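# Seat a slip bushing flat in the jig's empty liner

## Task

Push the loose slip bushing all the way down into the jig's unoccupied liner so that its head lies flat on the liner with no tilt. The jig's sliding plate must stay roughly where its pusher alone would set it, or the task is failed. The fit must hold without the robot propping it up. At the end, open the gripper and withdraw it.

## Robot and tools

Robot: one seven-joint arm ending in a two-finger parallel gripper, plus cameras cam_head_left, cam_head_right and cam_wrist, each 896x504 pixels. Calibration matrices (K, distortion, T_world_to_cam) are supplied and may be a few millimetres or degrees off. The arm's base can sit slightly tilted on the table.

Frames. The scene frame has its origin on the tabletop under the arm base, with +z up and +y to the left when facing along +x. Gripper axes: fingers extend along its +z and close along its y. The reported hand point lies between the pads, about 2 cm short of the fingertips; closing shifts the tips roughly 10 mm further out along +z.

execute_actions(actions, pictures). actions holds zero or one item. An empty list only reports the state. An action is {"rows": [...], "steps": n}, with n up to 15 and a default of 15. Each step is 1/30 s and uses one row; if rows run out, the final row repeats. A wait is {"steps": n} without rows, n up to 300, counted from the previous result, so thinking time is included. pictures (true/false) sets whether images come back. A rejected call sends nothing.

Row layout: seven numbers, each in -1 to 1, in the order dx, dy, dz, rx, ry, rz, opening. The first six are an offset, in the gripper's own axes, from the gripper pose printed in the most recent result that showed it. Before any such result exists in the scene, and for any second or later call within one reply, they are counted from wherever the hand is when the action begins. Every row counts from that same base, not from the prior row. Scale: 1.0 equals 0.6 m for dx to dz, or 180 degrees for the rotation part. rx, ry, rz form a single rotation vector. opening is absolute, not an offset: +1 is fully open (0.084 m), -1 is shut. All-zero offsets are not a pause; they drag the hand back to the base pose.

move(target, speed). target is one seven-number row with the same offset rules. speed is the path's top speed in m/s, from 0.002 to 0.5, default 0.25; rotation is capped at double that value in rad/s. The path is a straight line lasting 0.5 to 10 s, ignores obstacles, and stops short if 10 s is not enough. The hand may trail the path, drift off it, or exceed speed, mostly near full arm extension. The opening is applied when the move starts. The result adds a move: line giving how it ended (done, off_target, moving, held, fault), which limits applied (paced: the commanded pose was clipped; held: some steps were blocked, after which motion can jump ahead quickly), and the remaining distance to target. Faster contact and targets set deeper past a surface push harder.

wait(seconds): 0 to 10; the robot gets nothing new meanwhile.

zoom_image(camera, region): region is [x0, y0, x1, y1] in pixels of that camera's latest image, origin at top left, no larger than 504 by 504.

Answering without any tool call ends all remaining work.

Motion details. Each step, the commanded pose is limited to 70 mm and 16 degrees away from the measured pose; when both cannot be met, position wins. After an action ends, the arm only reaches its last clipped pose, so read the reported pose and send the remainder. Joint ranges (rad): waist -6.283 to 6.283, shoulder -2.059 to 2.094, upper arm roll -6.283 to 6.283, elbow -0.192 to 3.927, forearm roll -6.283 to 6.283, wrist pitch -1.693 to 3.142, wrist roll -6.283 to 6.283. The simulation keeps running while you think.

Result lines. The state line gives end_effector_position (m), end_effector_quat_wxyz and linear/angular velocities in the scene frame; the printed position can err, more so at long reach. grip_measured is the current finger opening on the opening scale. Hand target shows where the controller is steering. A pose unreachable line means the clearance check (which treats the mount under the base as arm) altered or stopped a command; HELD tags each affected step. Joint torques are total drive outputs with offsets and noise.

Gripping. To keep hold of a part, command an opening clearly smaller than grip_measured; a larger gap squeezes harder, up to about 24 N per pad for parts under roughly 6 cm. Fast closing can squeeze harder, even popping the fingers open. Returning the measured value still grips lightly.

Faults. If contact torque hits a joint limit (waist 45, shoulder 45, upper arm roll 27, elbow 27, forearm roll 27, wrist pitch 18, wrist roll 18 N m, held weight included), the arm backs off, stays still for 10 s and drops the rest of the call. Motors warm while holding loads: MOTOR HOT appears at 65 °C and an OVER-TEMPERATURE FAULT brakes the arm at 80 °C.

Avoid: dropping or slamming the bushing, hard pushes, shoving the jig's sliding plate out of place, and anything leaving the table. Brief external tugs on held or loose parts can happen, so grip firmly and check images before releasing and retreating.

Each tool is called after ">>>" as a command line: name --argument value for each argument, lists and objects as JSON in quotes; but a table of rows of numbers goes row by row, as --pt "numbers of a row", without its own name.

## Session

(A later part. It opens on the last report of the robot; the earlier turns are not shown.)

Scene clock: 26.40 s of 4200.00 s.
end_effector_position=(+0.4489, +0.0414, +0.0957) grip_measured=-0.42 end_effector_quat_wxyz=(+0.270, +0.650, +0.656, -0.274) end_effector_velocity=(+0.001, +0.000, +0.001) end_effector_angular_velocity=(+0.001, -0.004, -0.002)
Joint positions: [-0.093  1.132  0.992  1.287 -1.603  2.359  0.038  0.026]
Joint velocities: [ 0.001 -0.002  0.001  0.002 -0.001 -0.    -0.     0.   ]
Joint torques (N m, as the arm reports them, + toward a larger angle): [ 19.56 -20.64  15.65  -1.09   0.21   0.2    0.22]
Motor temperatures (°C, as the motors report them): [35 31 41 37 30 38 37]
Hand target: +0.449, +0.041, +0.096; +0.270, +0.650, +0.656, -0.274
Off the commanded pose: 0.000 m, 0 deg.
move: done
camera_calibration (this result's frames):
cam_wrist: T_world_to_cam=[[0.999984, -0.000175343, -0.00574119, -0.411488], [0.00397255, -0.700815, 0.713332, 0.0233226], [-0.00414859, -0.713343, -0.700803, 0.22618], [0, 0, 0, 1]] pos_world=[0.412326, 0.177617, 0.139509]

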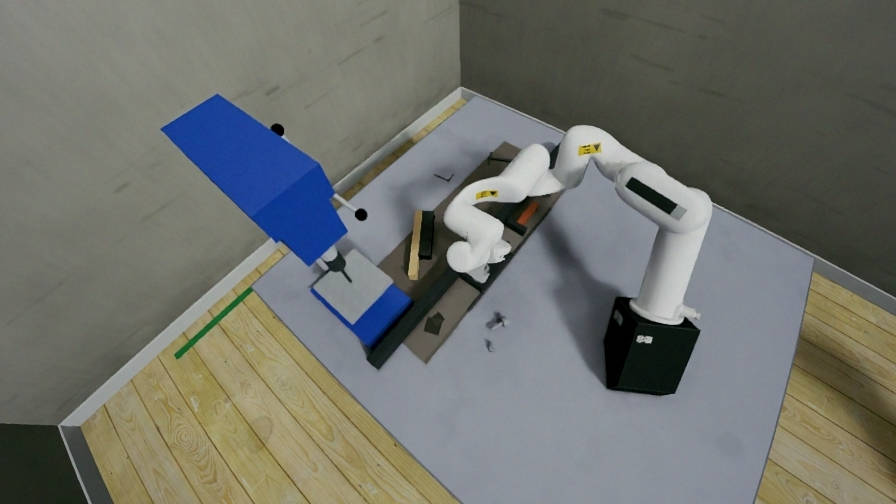

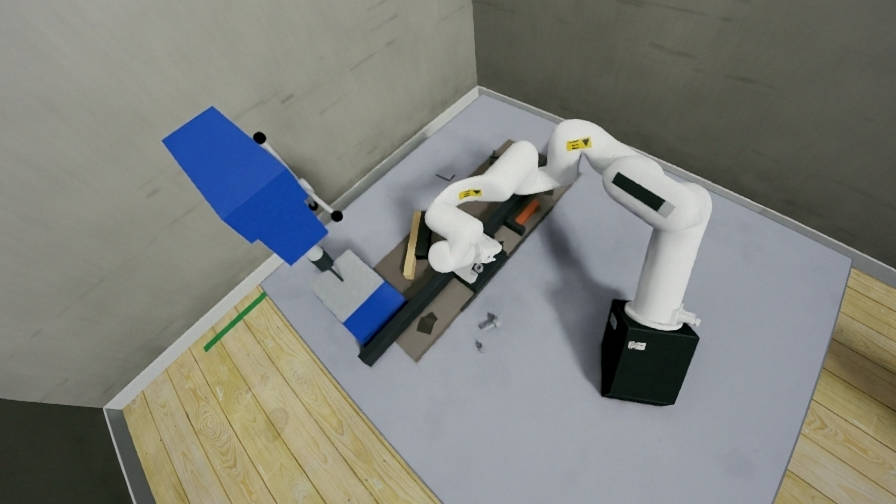

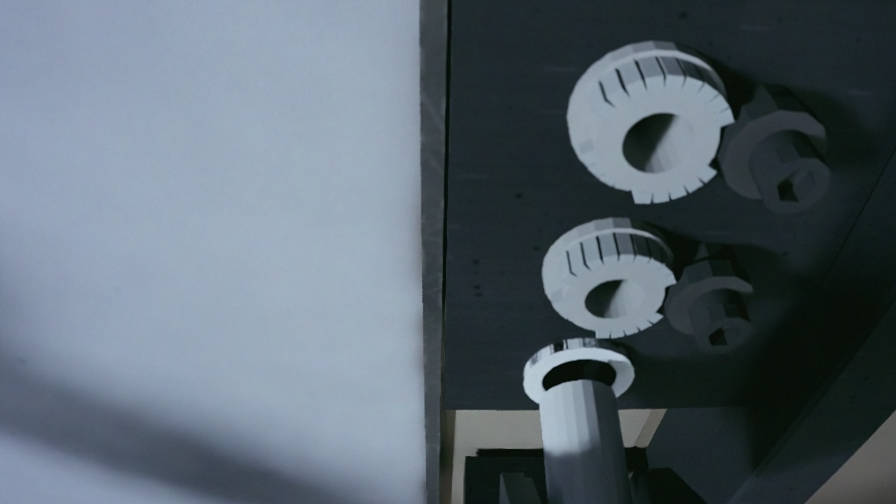

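>>> move --target '[0.0125,-0.001,0.0125,0,0,0,-1]' --speed 0.006

Scene clock: 28.93 s of 4200.00 s.
end_effector_position=(+0.4486, +0.0414, +0.0858) grip_measured=-0.42 end_effector_quat_wxyz=(+0.270, +0.650, +0.655, -0.273) end_effector_velocity=(-0.001, +0.000, -0.001) end_effector_angular_velocity=(+0.001, +0.004, +0.000)
Joint positions: [-0.101  1.143  0.98   1.287 -1.622  2.348  0.038  0.026]
Joint velocities: [-0.002  0.003 -0.     0.    -0.    -0.001 -0.001 -0.   ]
Joint torques (N m, as the arm reports them, + toward a larger angle): [ 15.65 -13.96  11.82  -0.44  -0.82  -3.4    0.22]
Motor temperatures (°C, as the motors report them): [35 31 41 37 30 38 37]
Hand target: +0.448, +0.041, +0.085; +0.270, +0.650, +0.656, -0.274
Off the commanded pose: 0.001 m, 0 deg.
move: done
camera_calibration (this result's frames):
cam_wrist: T_world_to_cam=[[0.999991, -0.000409996, -0.00432275, -0.411388], [0.00279583, -0.70091, 0.713244, 0.0308876], [-0.00332229, -0.71325, -0.700902, 0.21889], [0, 0, 0, 1]] pos_world=[0.412025, 0.177604, 0.129612]

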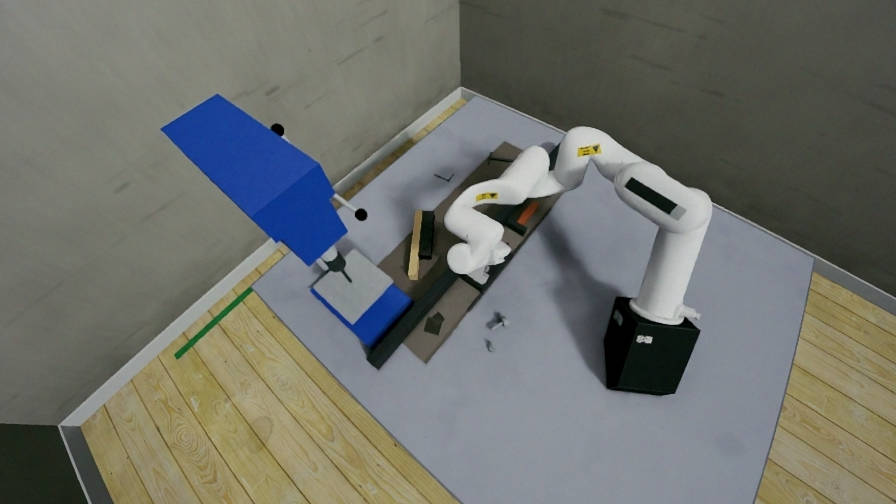

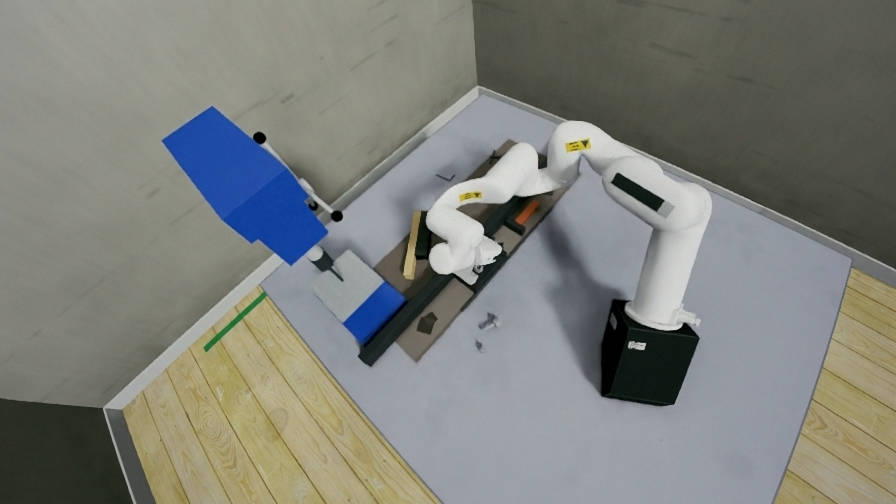

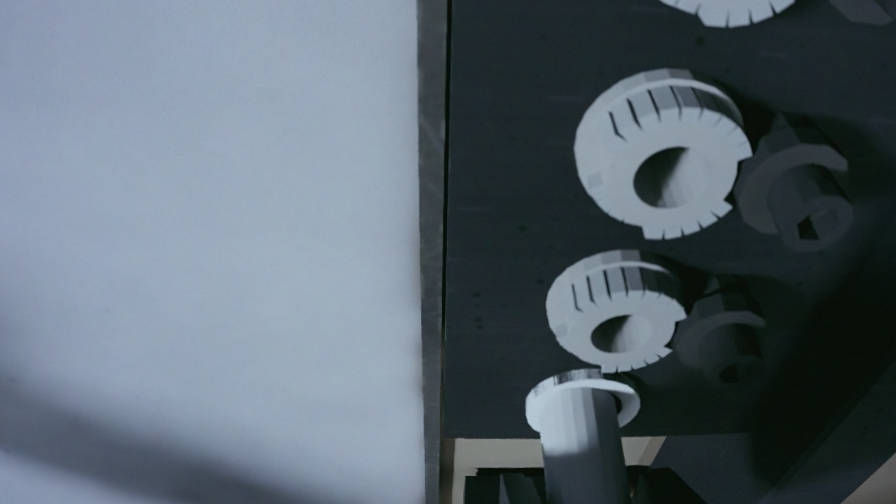

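Contact.

>>> zoom_image --camera "cam_wrist" --region '[500,350,680,450]'

Region (500, 350, 680, 450) of cam_wrist's 896x504 image, scaled by 2.800, with more detail than that image has.

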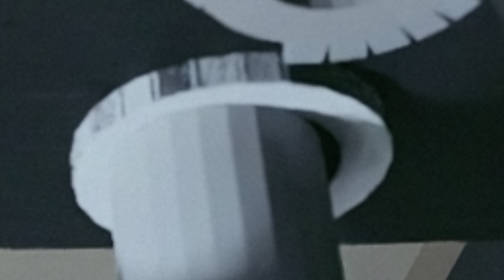

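>>> move --target '[-0.003,0.0013,-0.002,0,0,0,-1]' --speed 0.01

>>> move --target '[0.008,0,0.008,0,0,0,-1]' --speed 0.005

Scene clock: 30.87 s of 4200.00 s.
end_effector_position=(+0.4486, +0.0404, +0.0862) grip_measured=-0.42 end_effector_quat_wxyz=(+0.270, +0.650, +0.655, -0.275) end_effector_velocity=(+0.002, -0.000, +0.004) end_effector_angular_velocity=(-0.001, -0.006, -0.002)
Joint positions: [-0.1    1.14   0.979  1.288 -1.618  2.348  0.036  0.026]
Joint velocities: [ 0.005 -0.008  0.003  0.002  0.004  0.003 -0.    -0.   ]
Joint torques (N m, as the arm reports them, + toward a larger angle): [ 20.02 -20.65  15.84  -1.14   0.22   0.23   0.18]
Motor temperatures (°C, as the motors report them): [35 31 41 37 30 38 37]
Hand target: +0.449, +0.041, +0.088; +0.270, +0.650, +0.655, -0.273
Off the commanded pose: 0.002 m, 0 deg.
move: done
camera_calibration (this result's frames):
cam_wrist: T_world_to_cam=[[0.999973, -0.000672246, -0.00727151, -0.411163], [0.00472584, -0.699551, 0.714567, 0.0288274], [-0.00556715, -0.714582, -0.699529, 0.219391], [0, 0, 0, 1]] pos_world=[0.412237, 0.176663, 0.129882]

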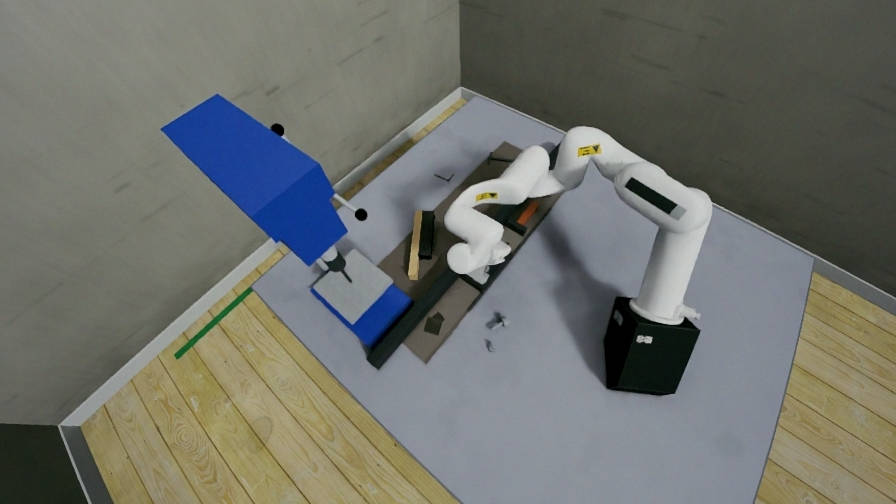

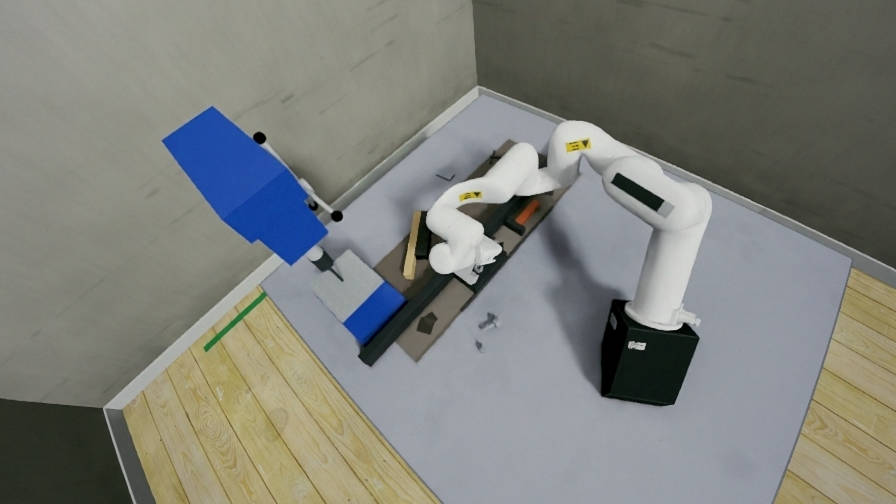

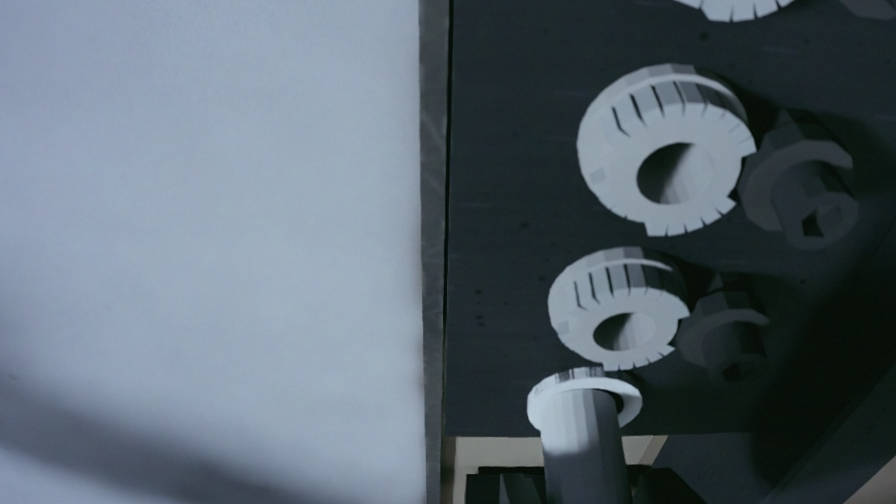

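Scene clock: 32.43 s of 4200.00 s.
end_effector_position=(+0.4486, +0.0406, +0.0795) grip_measured=-0.42 end_effector_quat_wxyz=(+0.270, +0.650, +0.655, -0.275) end_effector_velocity=(-0.000, -0.000, -0.000) end_effector_angular_velocity=(-0.001, +0.001, -0.000)
Joint positions: [-0.106  1.148  0.971  1.289 -1.631  2.341  0.034  0.026]
Joint velocities: [-0.001  0.    -0.    -0.     0.     0.     0.     0.   ]
Joint torques (N m, as the arm reports them, + toward a larger angle): [ 14.15 -14.35  10.54  -1.24   0.62  -2.14   0.17]
Motor temperatures (°C, as the motors report them): [35 31 41 37 30 38 37]
Hand target: +0.449, +0.040, +0.079; +0.270, +0.650, +0.655, -0.275
Off the commanded pose: 0.000 m, 0 deg.
move: done
camera_calibration (this result's frames):
cam_wrist: T_world_to_cam=[[0.999975, -0.000517225, -0.00709689, -0.411181], [0.00470622, -0.699989, 0.714138, 0.0338075], [-0.00533712, -0.714153, -0.699969, 0.214746], [0, 0, 0, 1]] pos_world=[0.412157, 0.176814, 0.123254]

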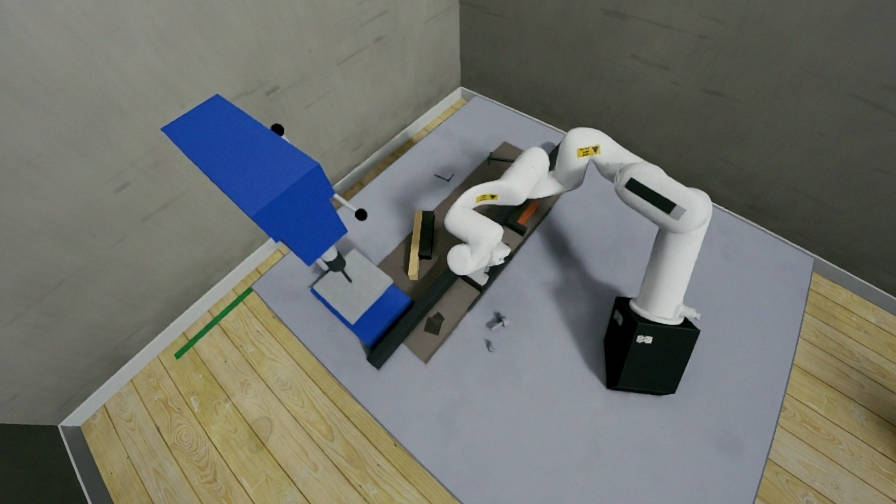

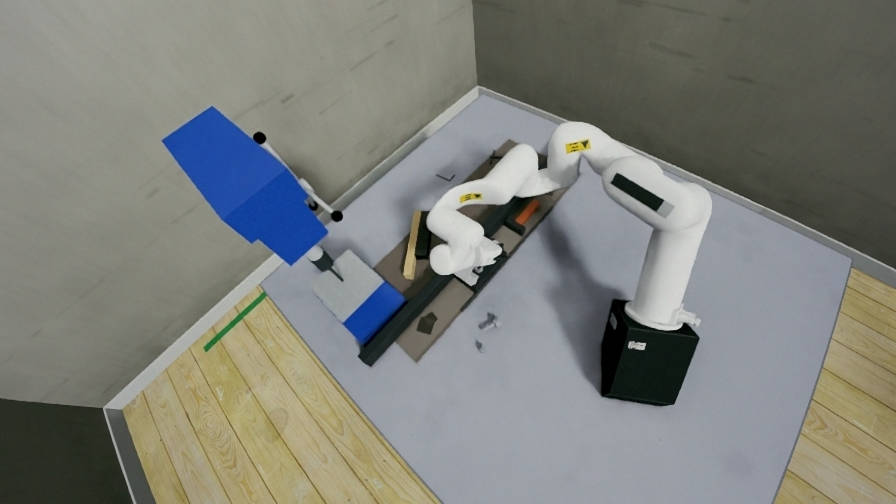

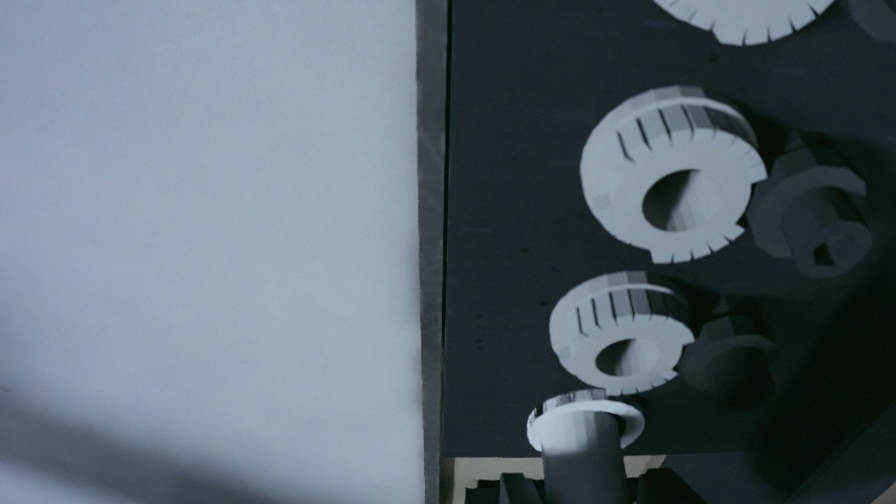

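>>> move --target '[-0.012,0.003,-0.012,0,0,0,-1]' --speed 0.02

>>> zoom_image --camera "cam_wrist" --region '[480,320,700,504]'

Scene clock: 34.27 s of 4200.00 s.
end_effector_position=(+0.4504, +0.0405, +0.0894) grip_measured=-0.42 end_effector_quat_wxyz=(+0.270, +0.650, +0.655, -0.275) end_effector_velocity=(+0.001, -0.001, +0.001) end_effector_angular_velocity=(-0.002, -0.003, -0.001)
Joint positions: [-0.097  1.136  0.982  1.292 -1.615  2.351  0.031  0.026]
Joint velocities: [ 0.001 -0.003  0.     0.     0.001  0.001  0.    -0.   ]
Joint torques (N m, as the arm reports them, + toward a larger angle): [ 19.81 -20.64  15.68  -1.05   0.22   0.17   0.12]
Motor temperatures (°C, as the motors report them): [35 31 41 37 30 38 37]
Hand target: +0.450, +0.041, +0.090; +0.270, +0.650, +0.655, -0.275
Off the commanded pose: 0.000 m, 0 deg.
move: done
camera_calibration (this result's frames):
cam_wrist: T_world_to_cam=[[0.999971, -0.000539993, -0.00754602, -0.412843], [0.00501303, -0.699737, 0.714383, 0.0265177], [-0.00566599, -0.7144, -0.699715, 0.221776], [0, 0, 0, 1]] pos_world=[0.413955, 0.176769, 0.133121]

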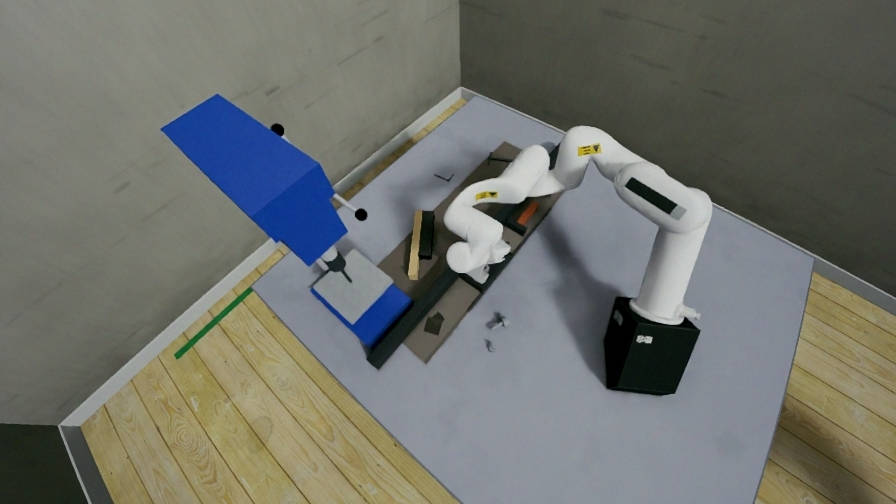

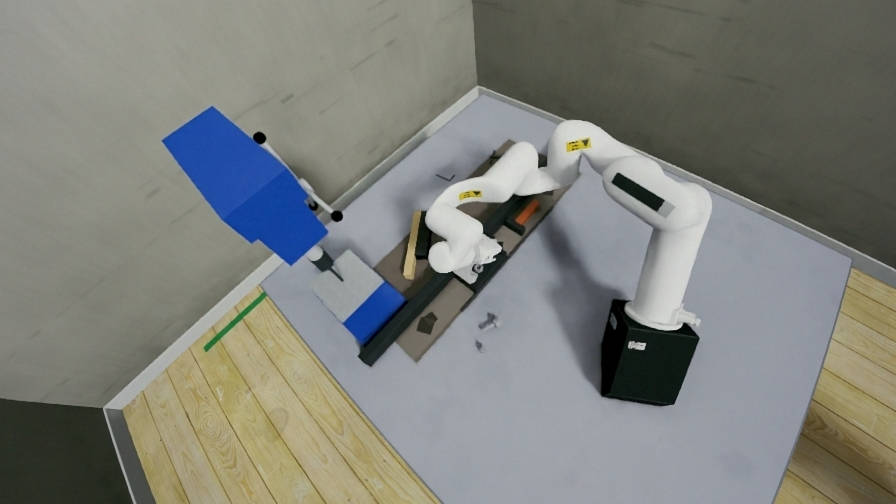

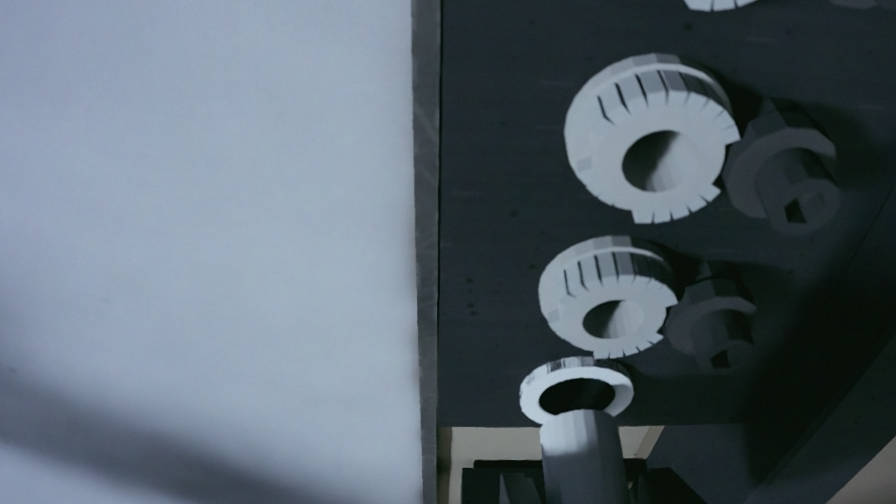

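Region (480, 320, 700, 504) of cam_wrist's 896x504 image, scaled by 2.291, with more detail than that image has; it fills the top 422 rows of this view, and the rest is white.

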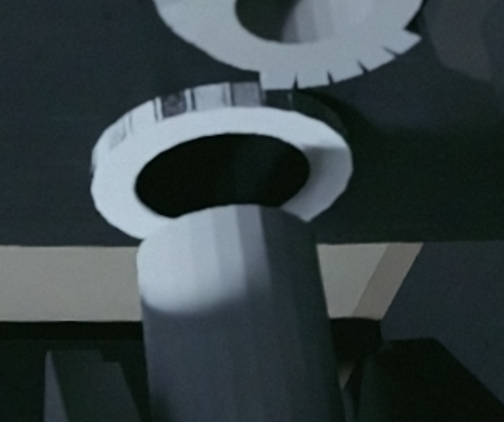

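>>> zoom_image --camera "cam_head_left" --region '[455,235,535,295]'

>>> zoom_image --camera "cam_head_right" --region '[450,230,530,290]'

Region (455, 235, 535, 295) of cam_head_left's 896x504 image, scaled by 6.300, with more detail than that image has; it fills the top 378 rows of this view, and the rest is white.

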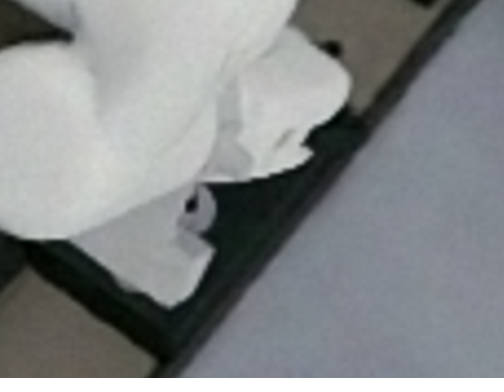

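Region (450, 230, 530, 290) of cam_head_right's 896x504 image, scaled by 6.300, with more detail than that image has; it fills the top 378 rows of this view, and the rest is white.

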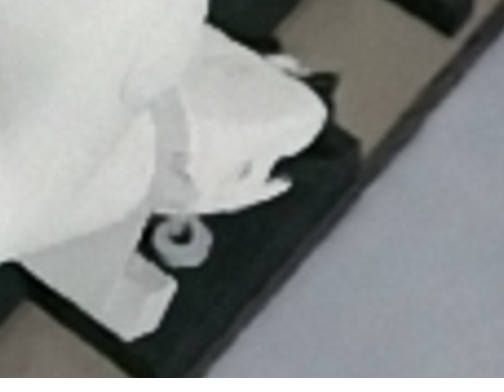

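>>> move --target '[0.013,0,0.013,0,0,0,-1]' --speed 0.006

>>> zoom_image --camera "cam_wrist" --region '[480,320,700,504]'

Scene clock: 40.33 s of 4200.00 s.
end_effector_position=(+0.4507, +0.0404, +0.0796) grip_measured=-0.42 end_effector_quat_wxyz=(+0.270, +0.650, +0.655, -0.275) end_effector_velocity=(+0.003, -0.001, -0.003) end_effector_angular_velocity=(+0.002, -0.006, -0.008)
Joint positions: [-0.104  1.147  0.969  1.294 -1.634  2.339  0.029  0.026]
Joint velocities: [-0.004  0.003 -0.     0.006 -0.011 -0.003  0.001  0.   ]
Joint torques (N m, as the arm reports them, + toward a larger angle): [ 17.16 -16.05  13.16  -0.76  -0.75  -2.61   0.34]
Motor temperatures (°C, as the motors report them): [35 32 42 37 30 38 37]
Hand target: +0.450, +0.040, +0.078; +0.270, +0.650, +0.655, -0.275
Off the commanded pose: 0.001 m, 0 deg.
move: done
camera_calibration (this result's frames):
cam_wrist: T_world_to_cam=[[0.999981, -0.000483684, -0.00608045, -0.41335], [0.00400693, -0.699503, 0.714618, 0.0339021], [-0.00459894, -0.71463, -0.699488, 0.214313], [0, 0, 0, 1]] pos_world=[0.414192, 0.176669, 0.123169]

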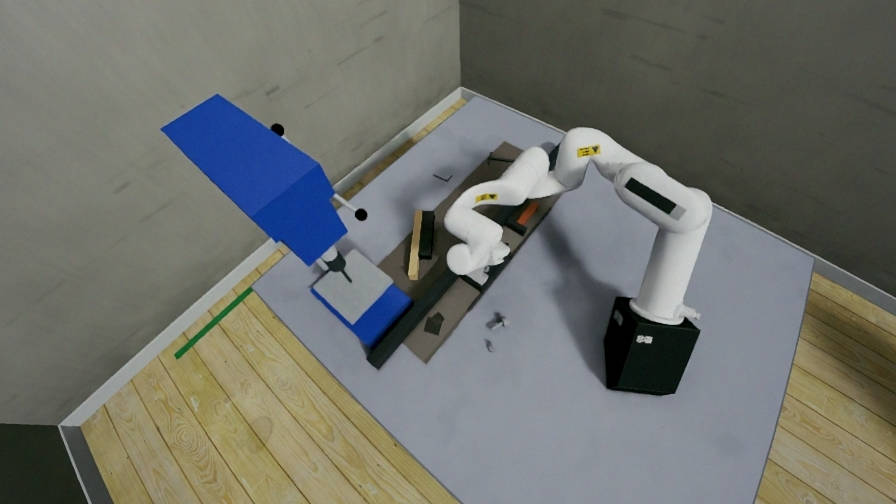

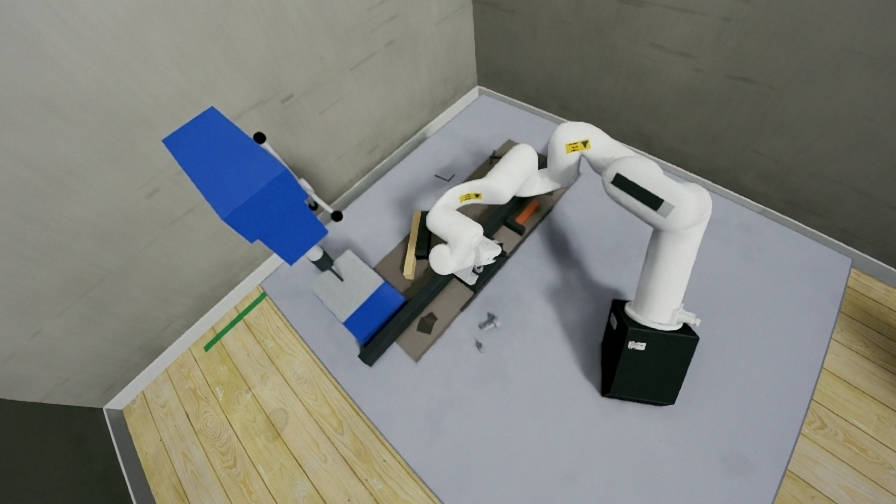

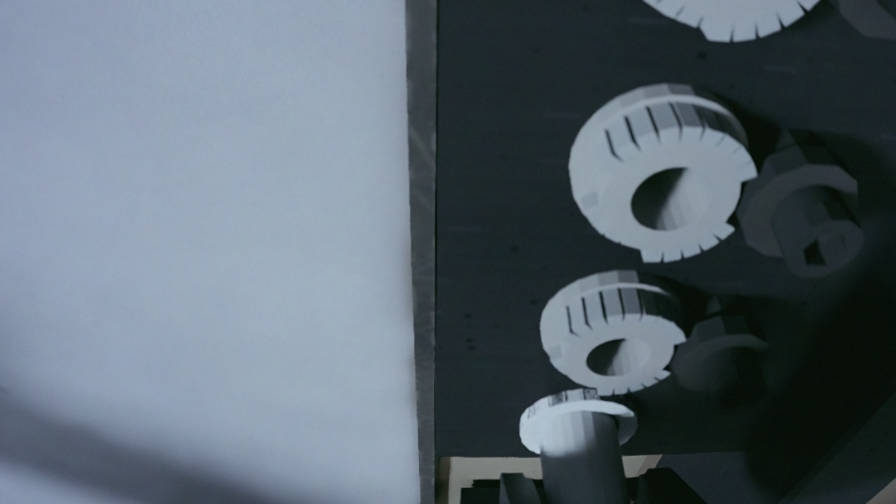

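Region (480, 320, 700, 504) of cam_wrist's 896x504 image, scaled by 2.291, with more detail than that image has; it fills the top 422 rows of this view, and the rest is white.

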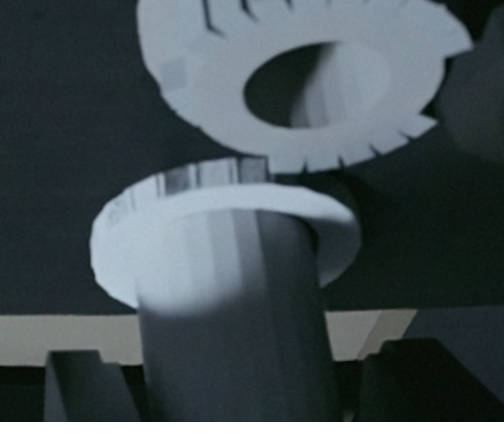

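>>> execute_actions --actions '[{"rows":[[-0.002,-0.0007,0,0,0,0,-1],[-0.0022,-0.0007,0.0007,0,0,0,-1],[-0.002,-0.0007,0.0015,0,0,0,-1],[-0.0018,-0.0007,0.0025,0,0,0,-1],[-0.001,-0.0007,0.0035,0,0,0,-1],[0,-0.0007,0.0042,0,0,0,-1]],"steps":15}]'

>>> zoom_image --camera "cam_wrist" --region '[480,320,700,504]'

Scene clock: 41.80 s of 4200.00 s.
end_effector_position=(+0.4504, +0.0390, +0.0784) grip_measured=-0.42 end_effector_quat_wxyz=(+0.270, +0.650, +0.655, -0.274) end_effector_velocity=(+0.001, -0.002, -0.000) end_effector_angular_velocity=(-0.006, -0.002, -0.002)
Joint positions: [-0.109  1.144  0.968  1.288 -1.636  2.336  0.03   0.026]
Joint velocities: [-0.002 -0.001 -0.002  0.    -0.002  0.004  0.     0.   ]
Joint torques (N m, as the arm reports them, + toward a larger angle): [ 14.02 -13.96  10.65  -1.86   1.31  -1.86   0.2 ]
Motor temperatures (°C, as the motors report them): [35 32 42 37 30 38 37]
Hand target: +0.450, +0.039, +0.078; +0.270, +0.650, +0.655, -0.275
Off the commanded pose: 0.001 m, 0 deg.
Steps of this call (steps 1 to 29: nothing new was sent; steps 30 to 44: all 15 steps of this action). Readings (end_effector_position):
30: (+0.4503, +0.0405, +0.0785)
31: (+0.4502, +0.0404, +0.0787)
33: (+0.4501, +0.0402, +0.0788)
37: (+0.4503, +0.0395, +0.0785)
44: the state above
camera_calibration (this result's frames):
cam_wrist: T_world_to_cam=[[0.999986, -0.0000967773, -0.0052835, -0.413164], [0.00370412, -0.700249, 0.713889, 0.0340321], [-0.00376885, -0.713899, -0.700238, 0.21212], [0, 0, 0, 1]] pos_world=[0.413832, 0.175223, 0.122056]

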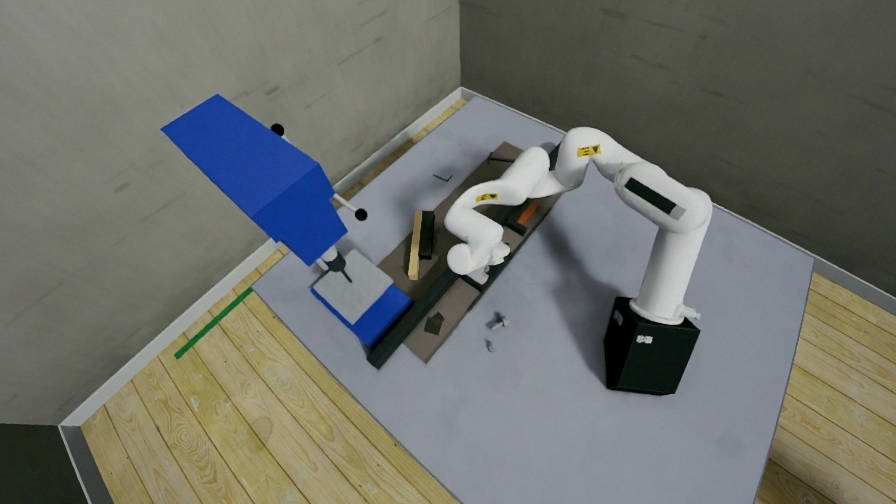

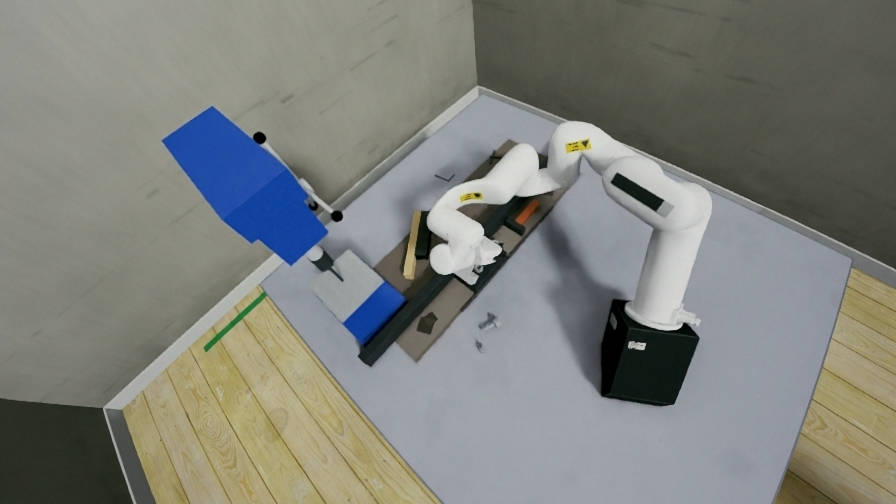

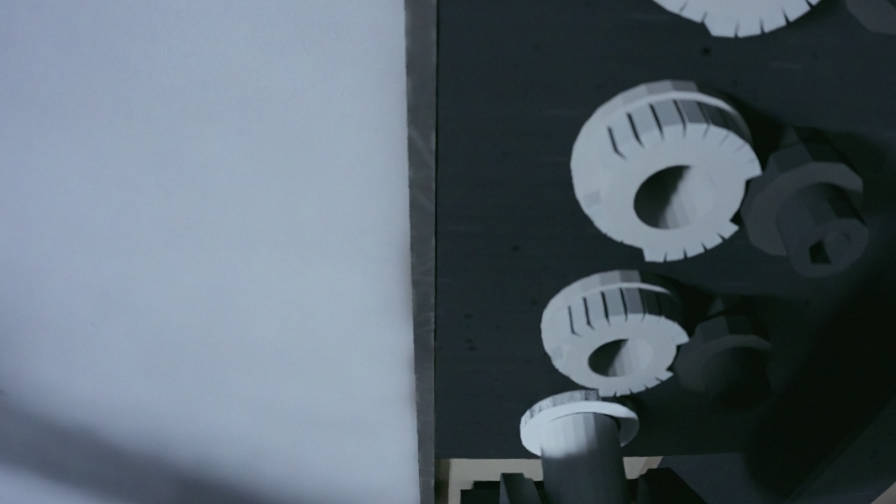

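Region (480, 320, 700, 504) of cam_wrist's 896x504 image, scaled by 2.291, with more detail than that image has; it fills the top 422 rows of this view, and the rest is white.

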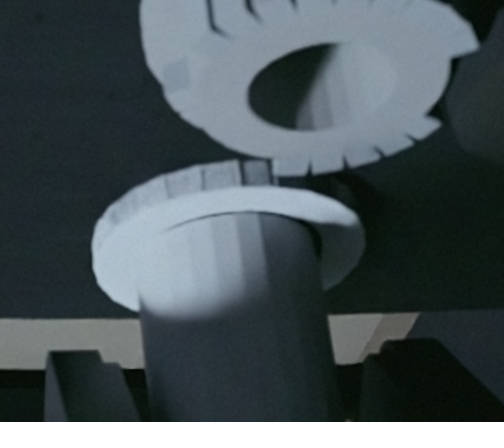

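>>> move --target '[-0.004,0,-0.004,0,0,0,-1]' --speed 0.01

>>> move --target '[0.008,0,0.008,0,0,0,-1]' --speed 0.004

>>> zoom_image --camera "cam_wrist" --region '[480,320,700,504]'

Scene clock: 43.33 s of 4200.00 s.
end_effector_position=(+0.4502, +0.0390, +0.0814) grip_measured=-0.42 end_effector_quat_wxyz=(+0.270, +0.650, +0.656, -0.274) end_effector_velocity=(+0.002, -0.000, +0.002) end_effector_angular_velocity=(+0.001, -0.006, -0.002)
Joint positions: [-0.105  1.139  0.97   1.287 -1.628  2.338  0.03   0.026]
Joint velocities: [ 0.001 -0.004  0.002  0.    -0.002  0.001 -0.    -0.   ]
Joint torques (N m, as the arm reports them, + toward a larger angle): [ 19.54 -20.68  15.56  -1.16   0.17   0.25   0.17]
Motor temperatures (°C, as the motors report them): [35 32 41 37 30 38 37]
Hand target: +0.450, +0.039, +0.082; +0.270, +0.650, +0.655, -0.274
Off the commanded pose: 0.000 m, 0 deg.
move: done
camera_calibration (this result's frames):
cam_wrist: T_world_to_cam=[[0.999981, 0.0000677796, -0.00613552, -0.412851], [0.00442857, -0.700086, 0.714045, 0.0314589], [-0.00424699, -0.714059, -0.700073, 0.214463], [0, 0, 0, 1]] pos_world=[0.413615, 0.175191, 0.125144]

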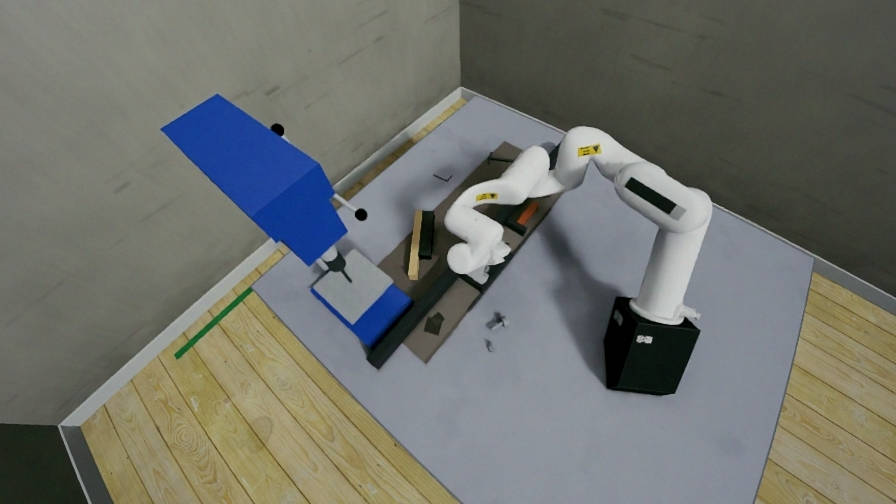

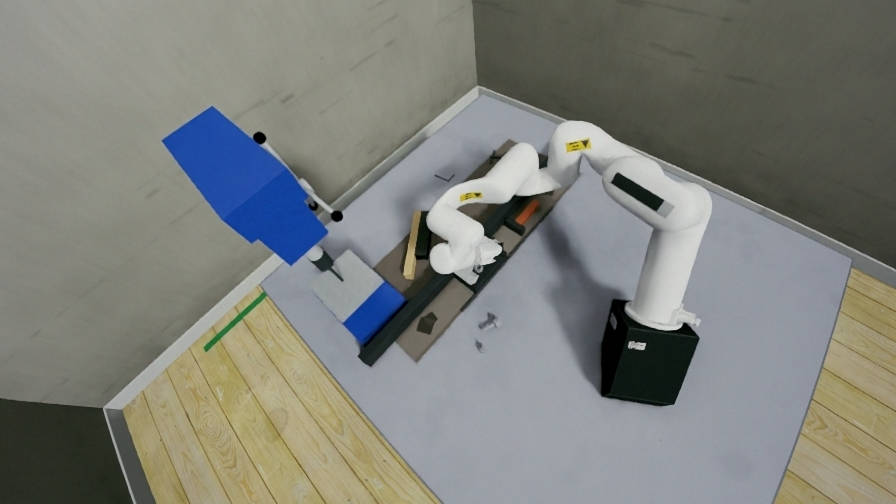

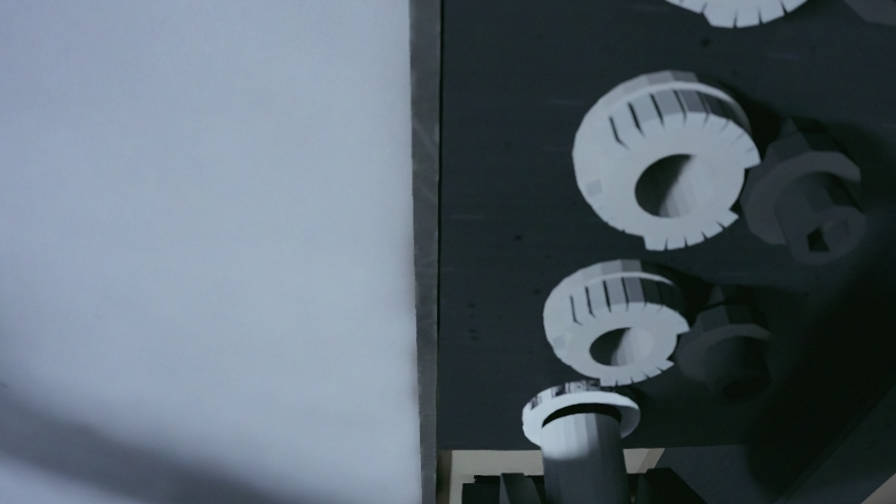

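Scene clock: 45.23 s of 4200.00 s.
end_effector_position=(+0.4505, +0.0392, +0.0750) grip_measured=-0.41 end_effector_quat_wxyz=(+0.270, +0.650, +0.655, -0.274) end_effector_velocity=(-0.002, +0.001, -0.001) end_effector_angular_velocity=(-0.000, +0.004, +0.004)
Joint positions: [-0.111  1.147  0.964  1.289 -1.642  2.331  0.029  0.026]
Joint velocities: [ 0.     0.003 -0.001 -0.003  0.001  0.    -0.     0.   ]
Joint torques (N m, as the arm reports them, + toward a larger angle): [ 14.03 -12.29  10.5   -2.49   1.94  -2.25   0.19]
Motor temperatures (°C, as the motors report them): [35 32 42 37 30 38 37]
Hand target: +0.450, +0.039, +0.075; +0.270, +0.650, +0.656, -0.274
Off the commanded pose: 0.001 m, 0 deg.
move: done
camera_calibration (this result's frames):
cam_wrist: T_world_to_cam=[[0.999988, -0.000224627, -0.00490508, -0.413304], [0.00334219, -0.700694, 0.713454, 0.0367342], [-0.00359722, -0.713462, -0.700685, 0.20983], [0, 0, 0, 1]] pos_world=[0.413931, 0.175352, 0.118789]

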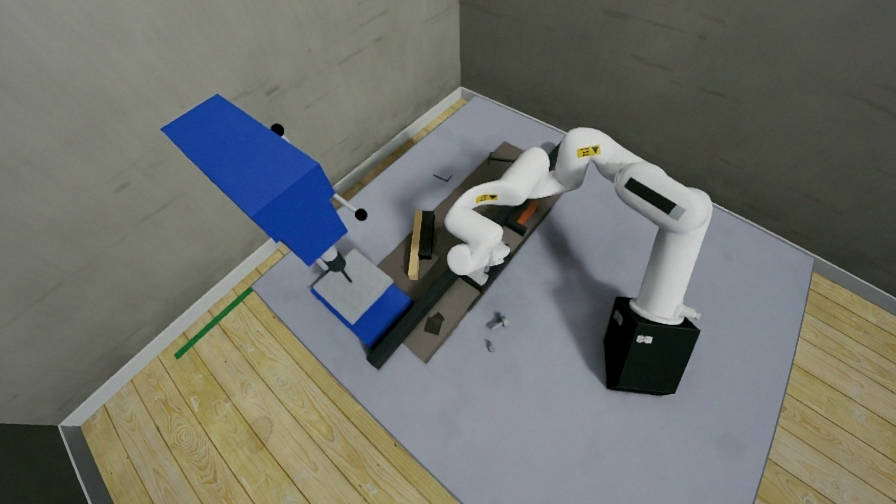

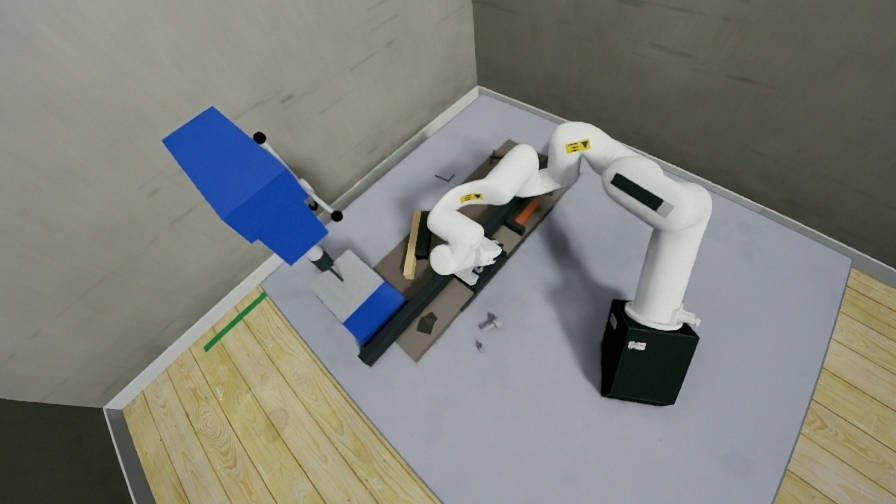

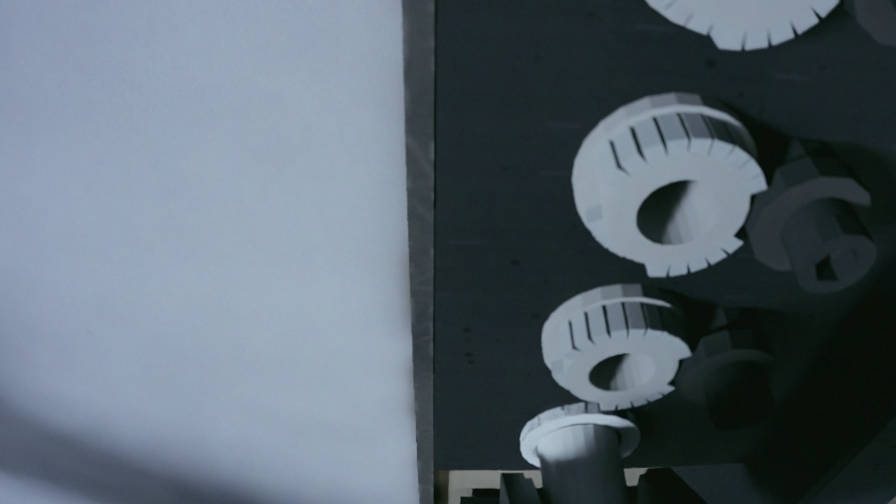

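Region (480, 320, 700, 504) of cam_wrist's 896x504 image, scaled by 2.291, with more detail than that image has; it fills the top 422 rows of this view, and the rest is white.

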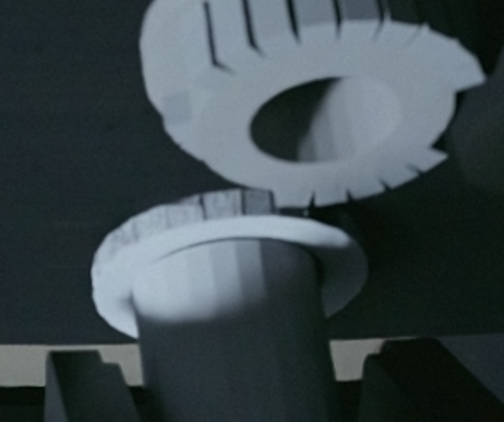

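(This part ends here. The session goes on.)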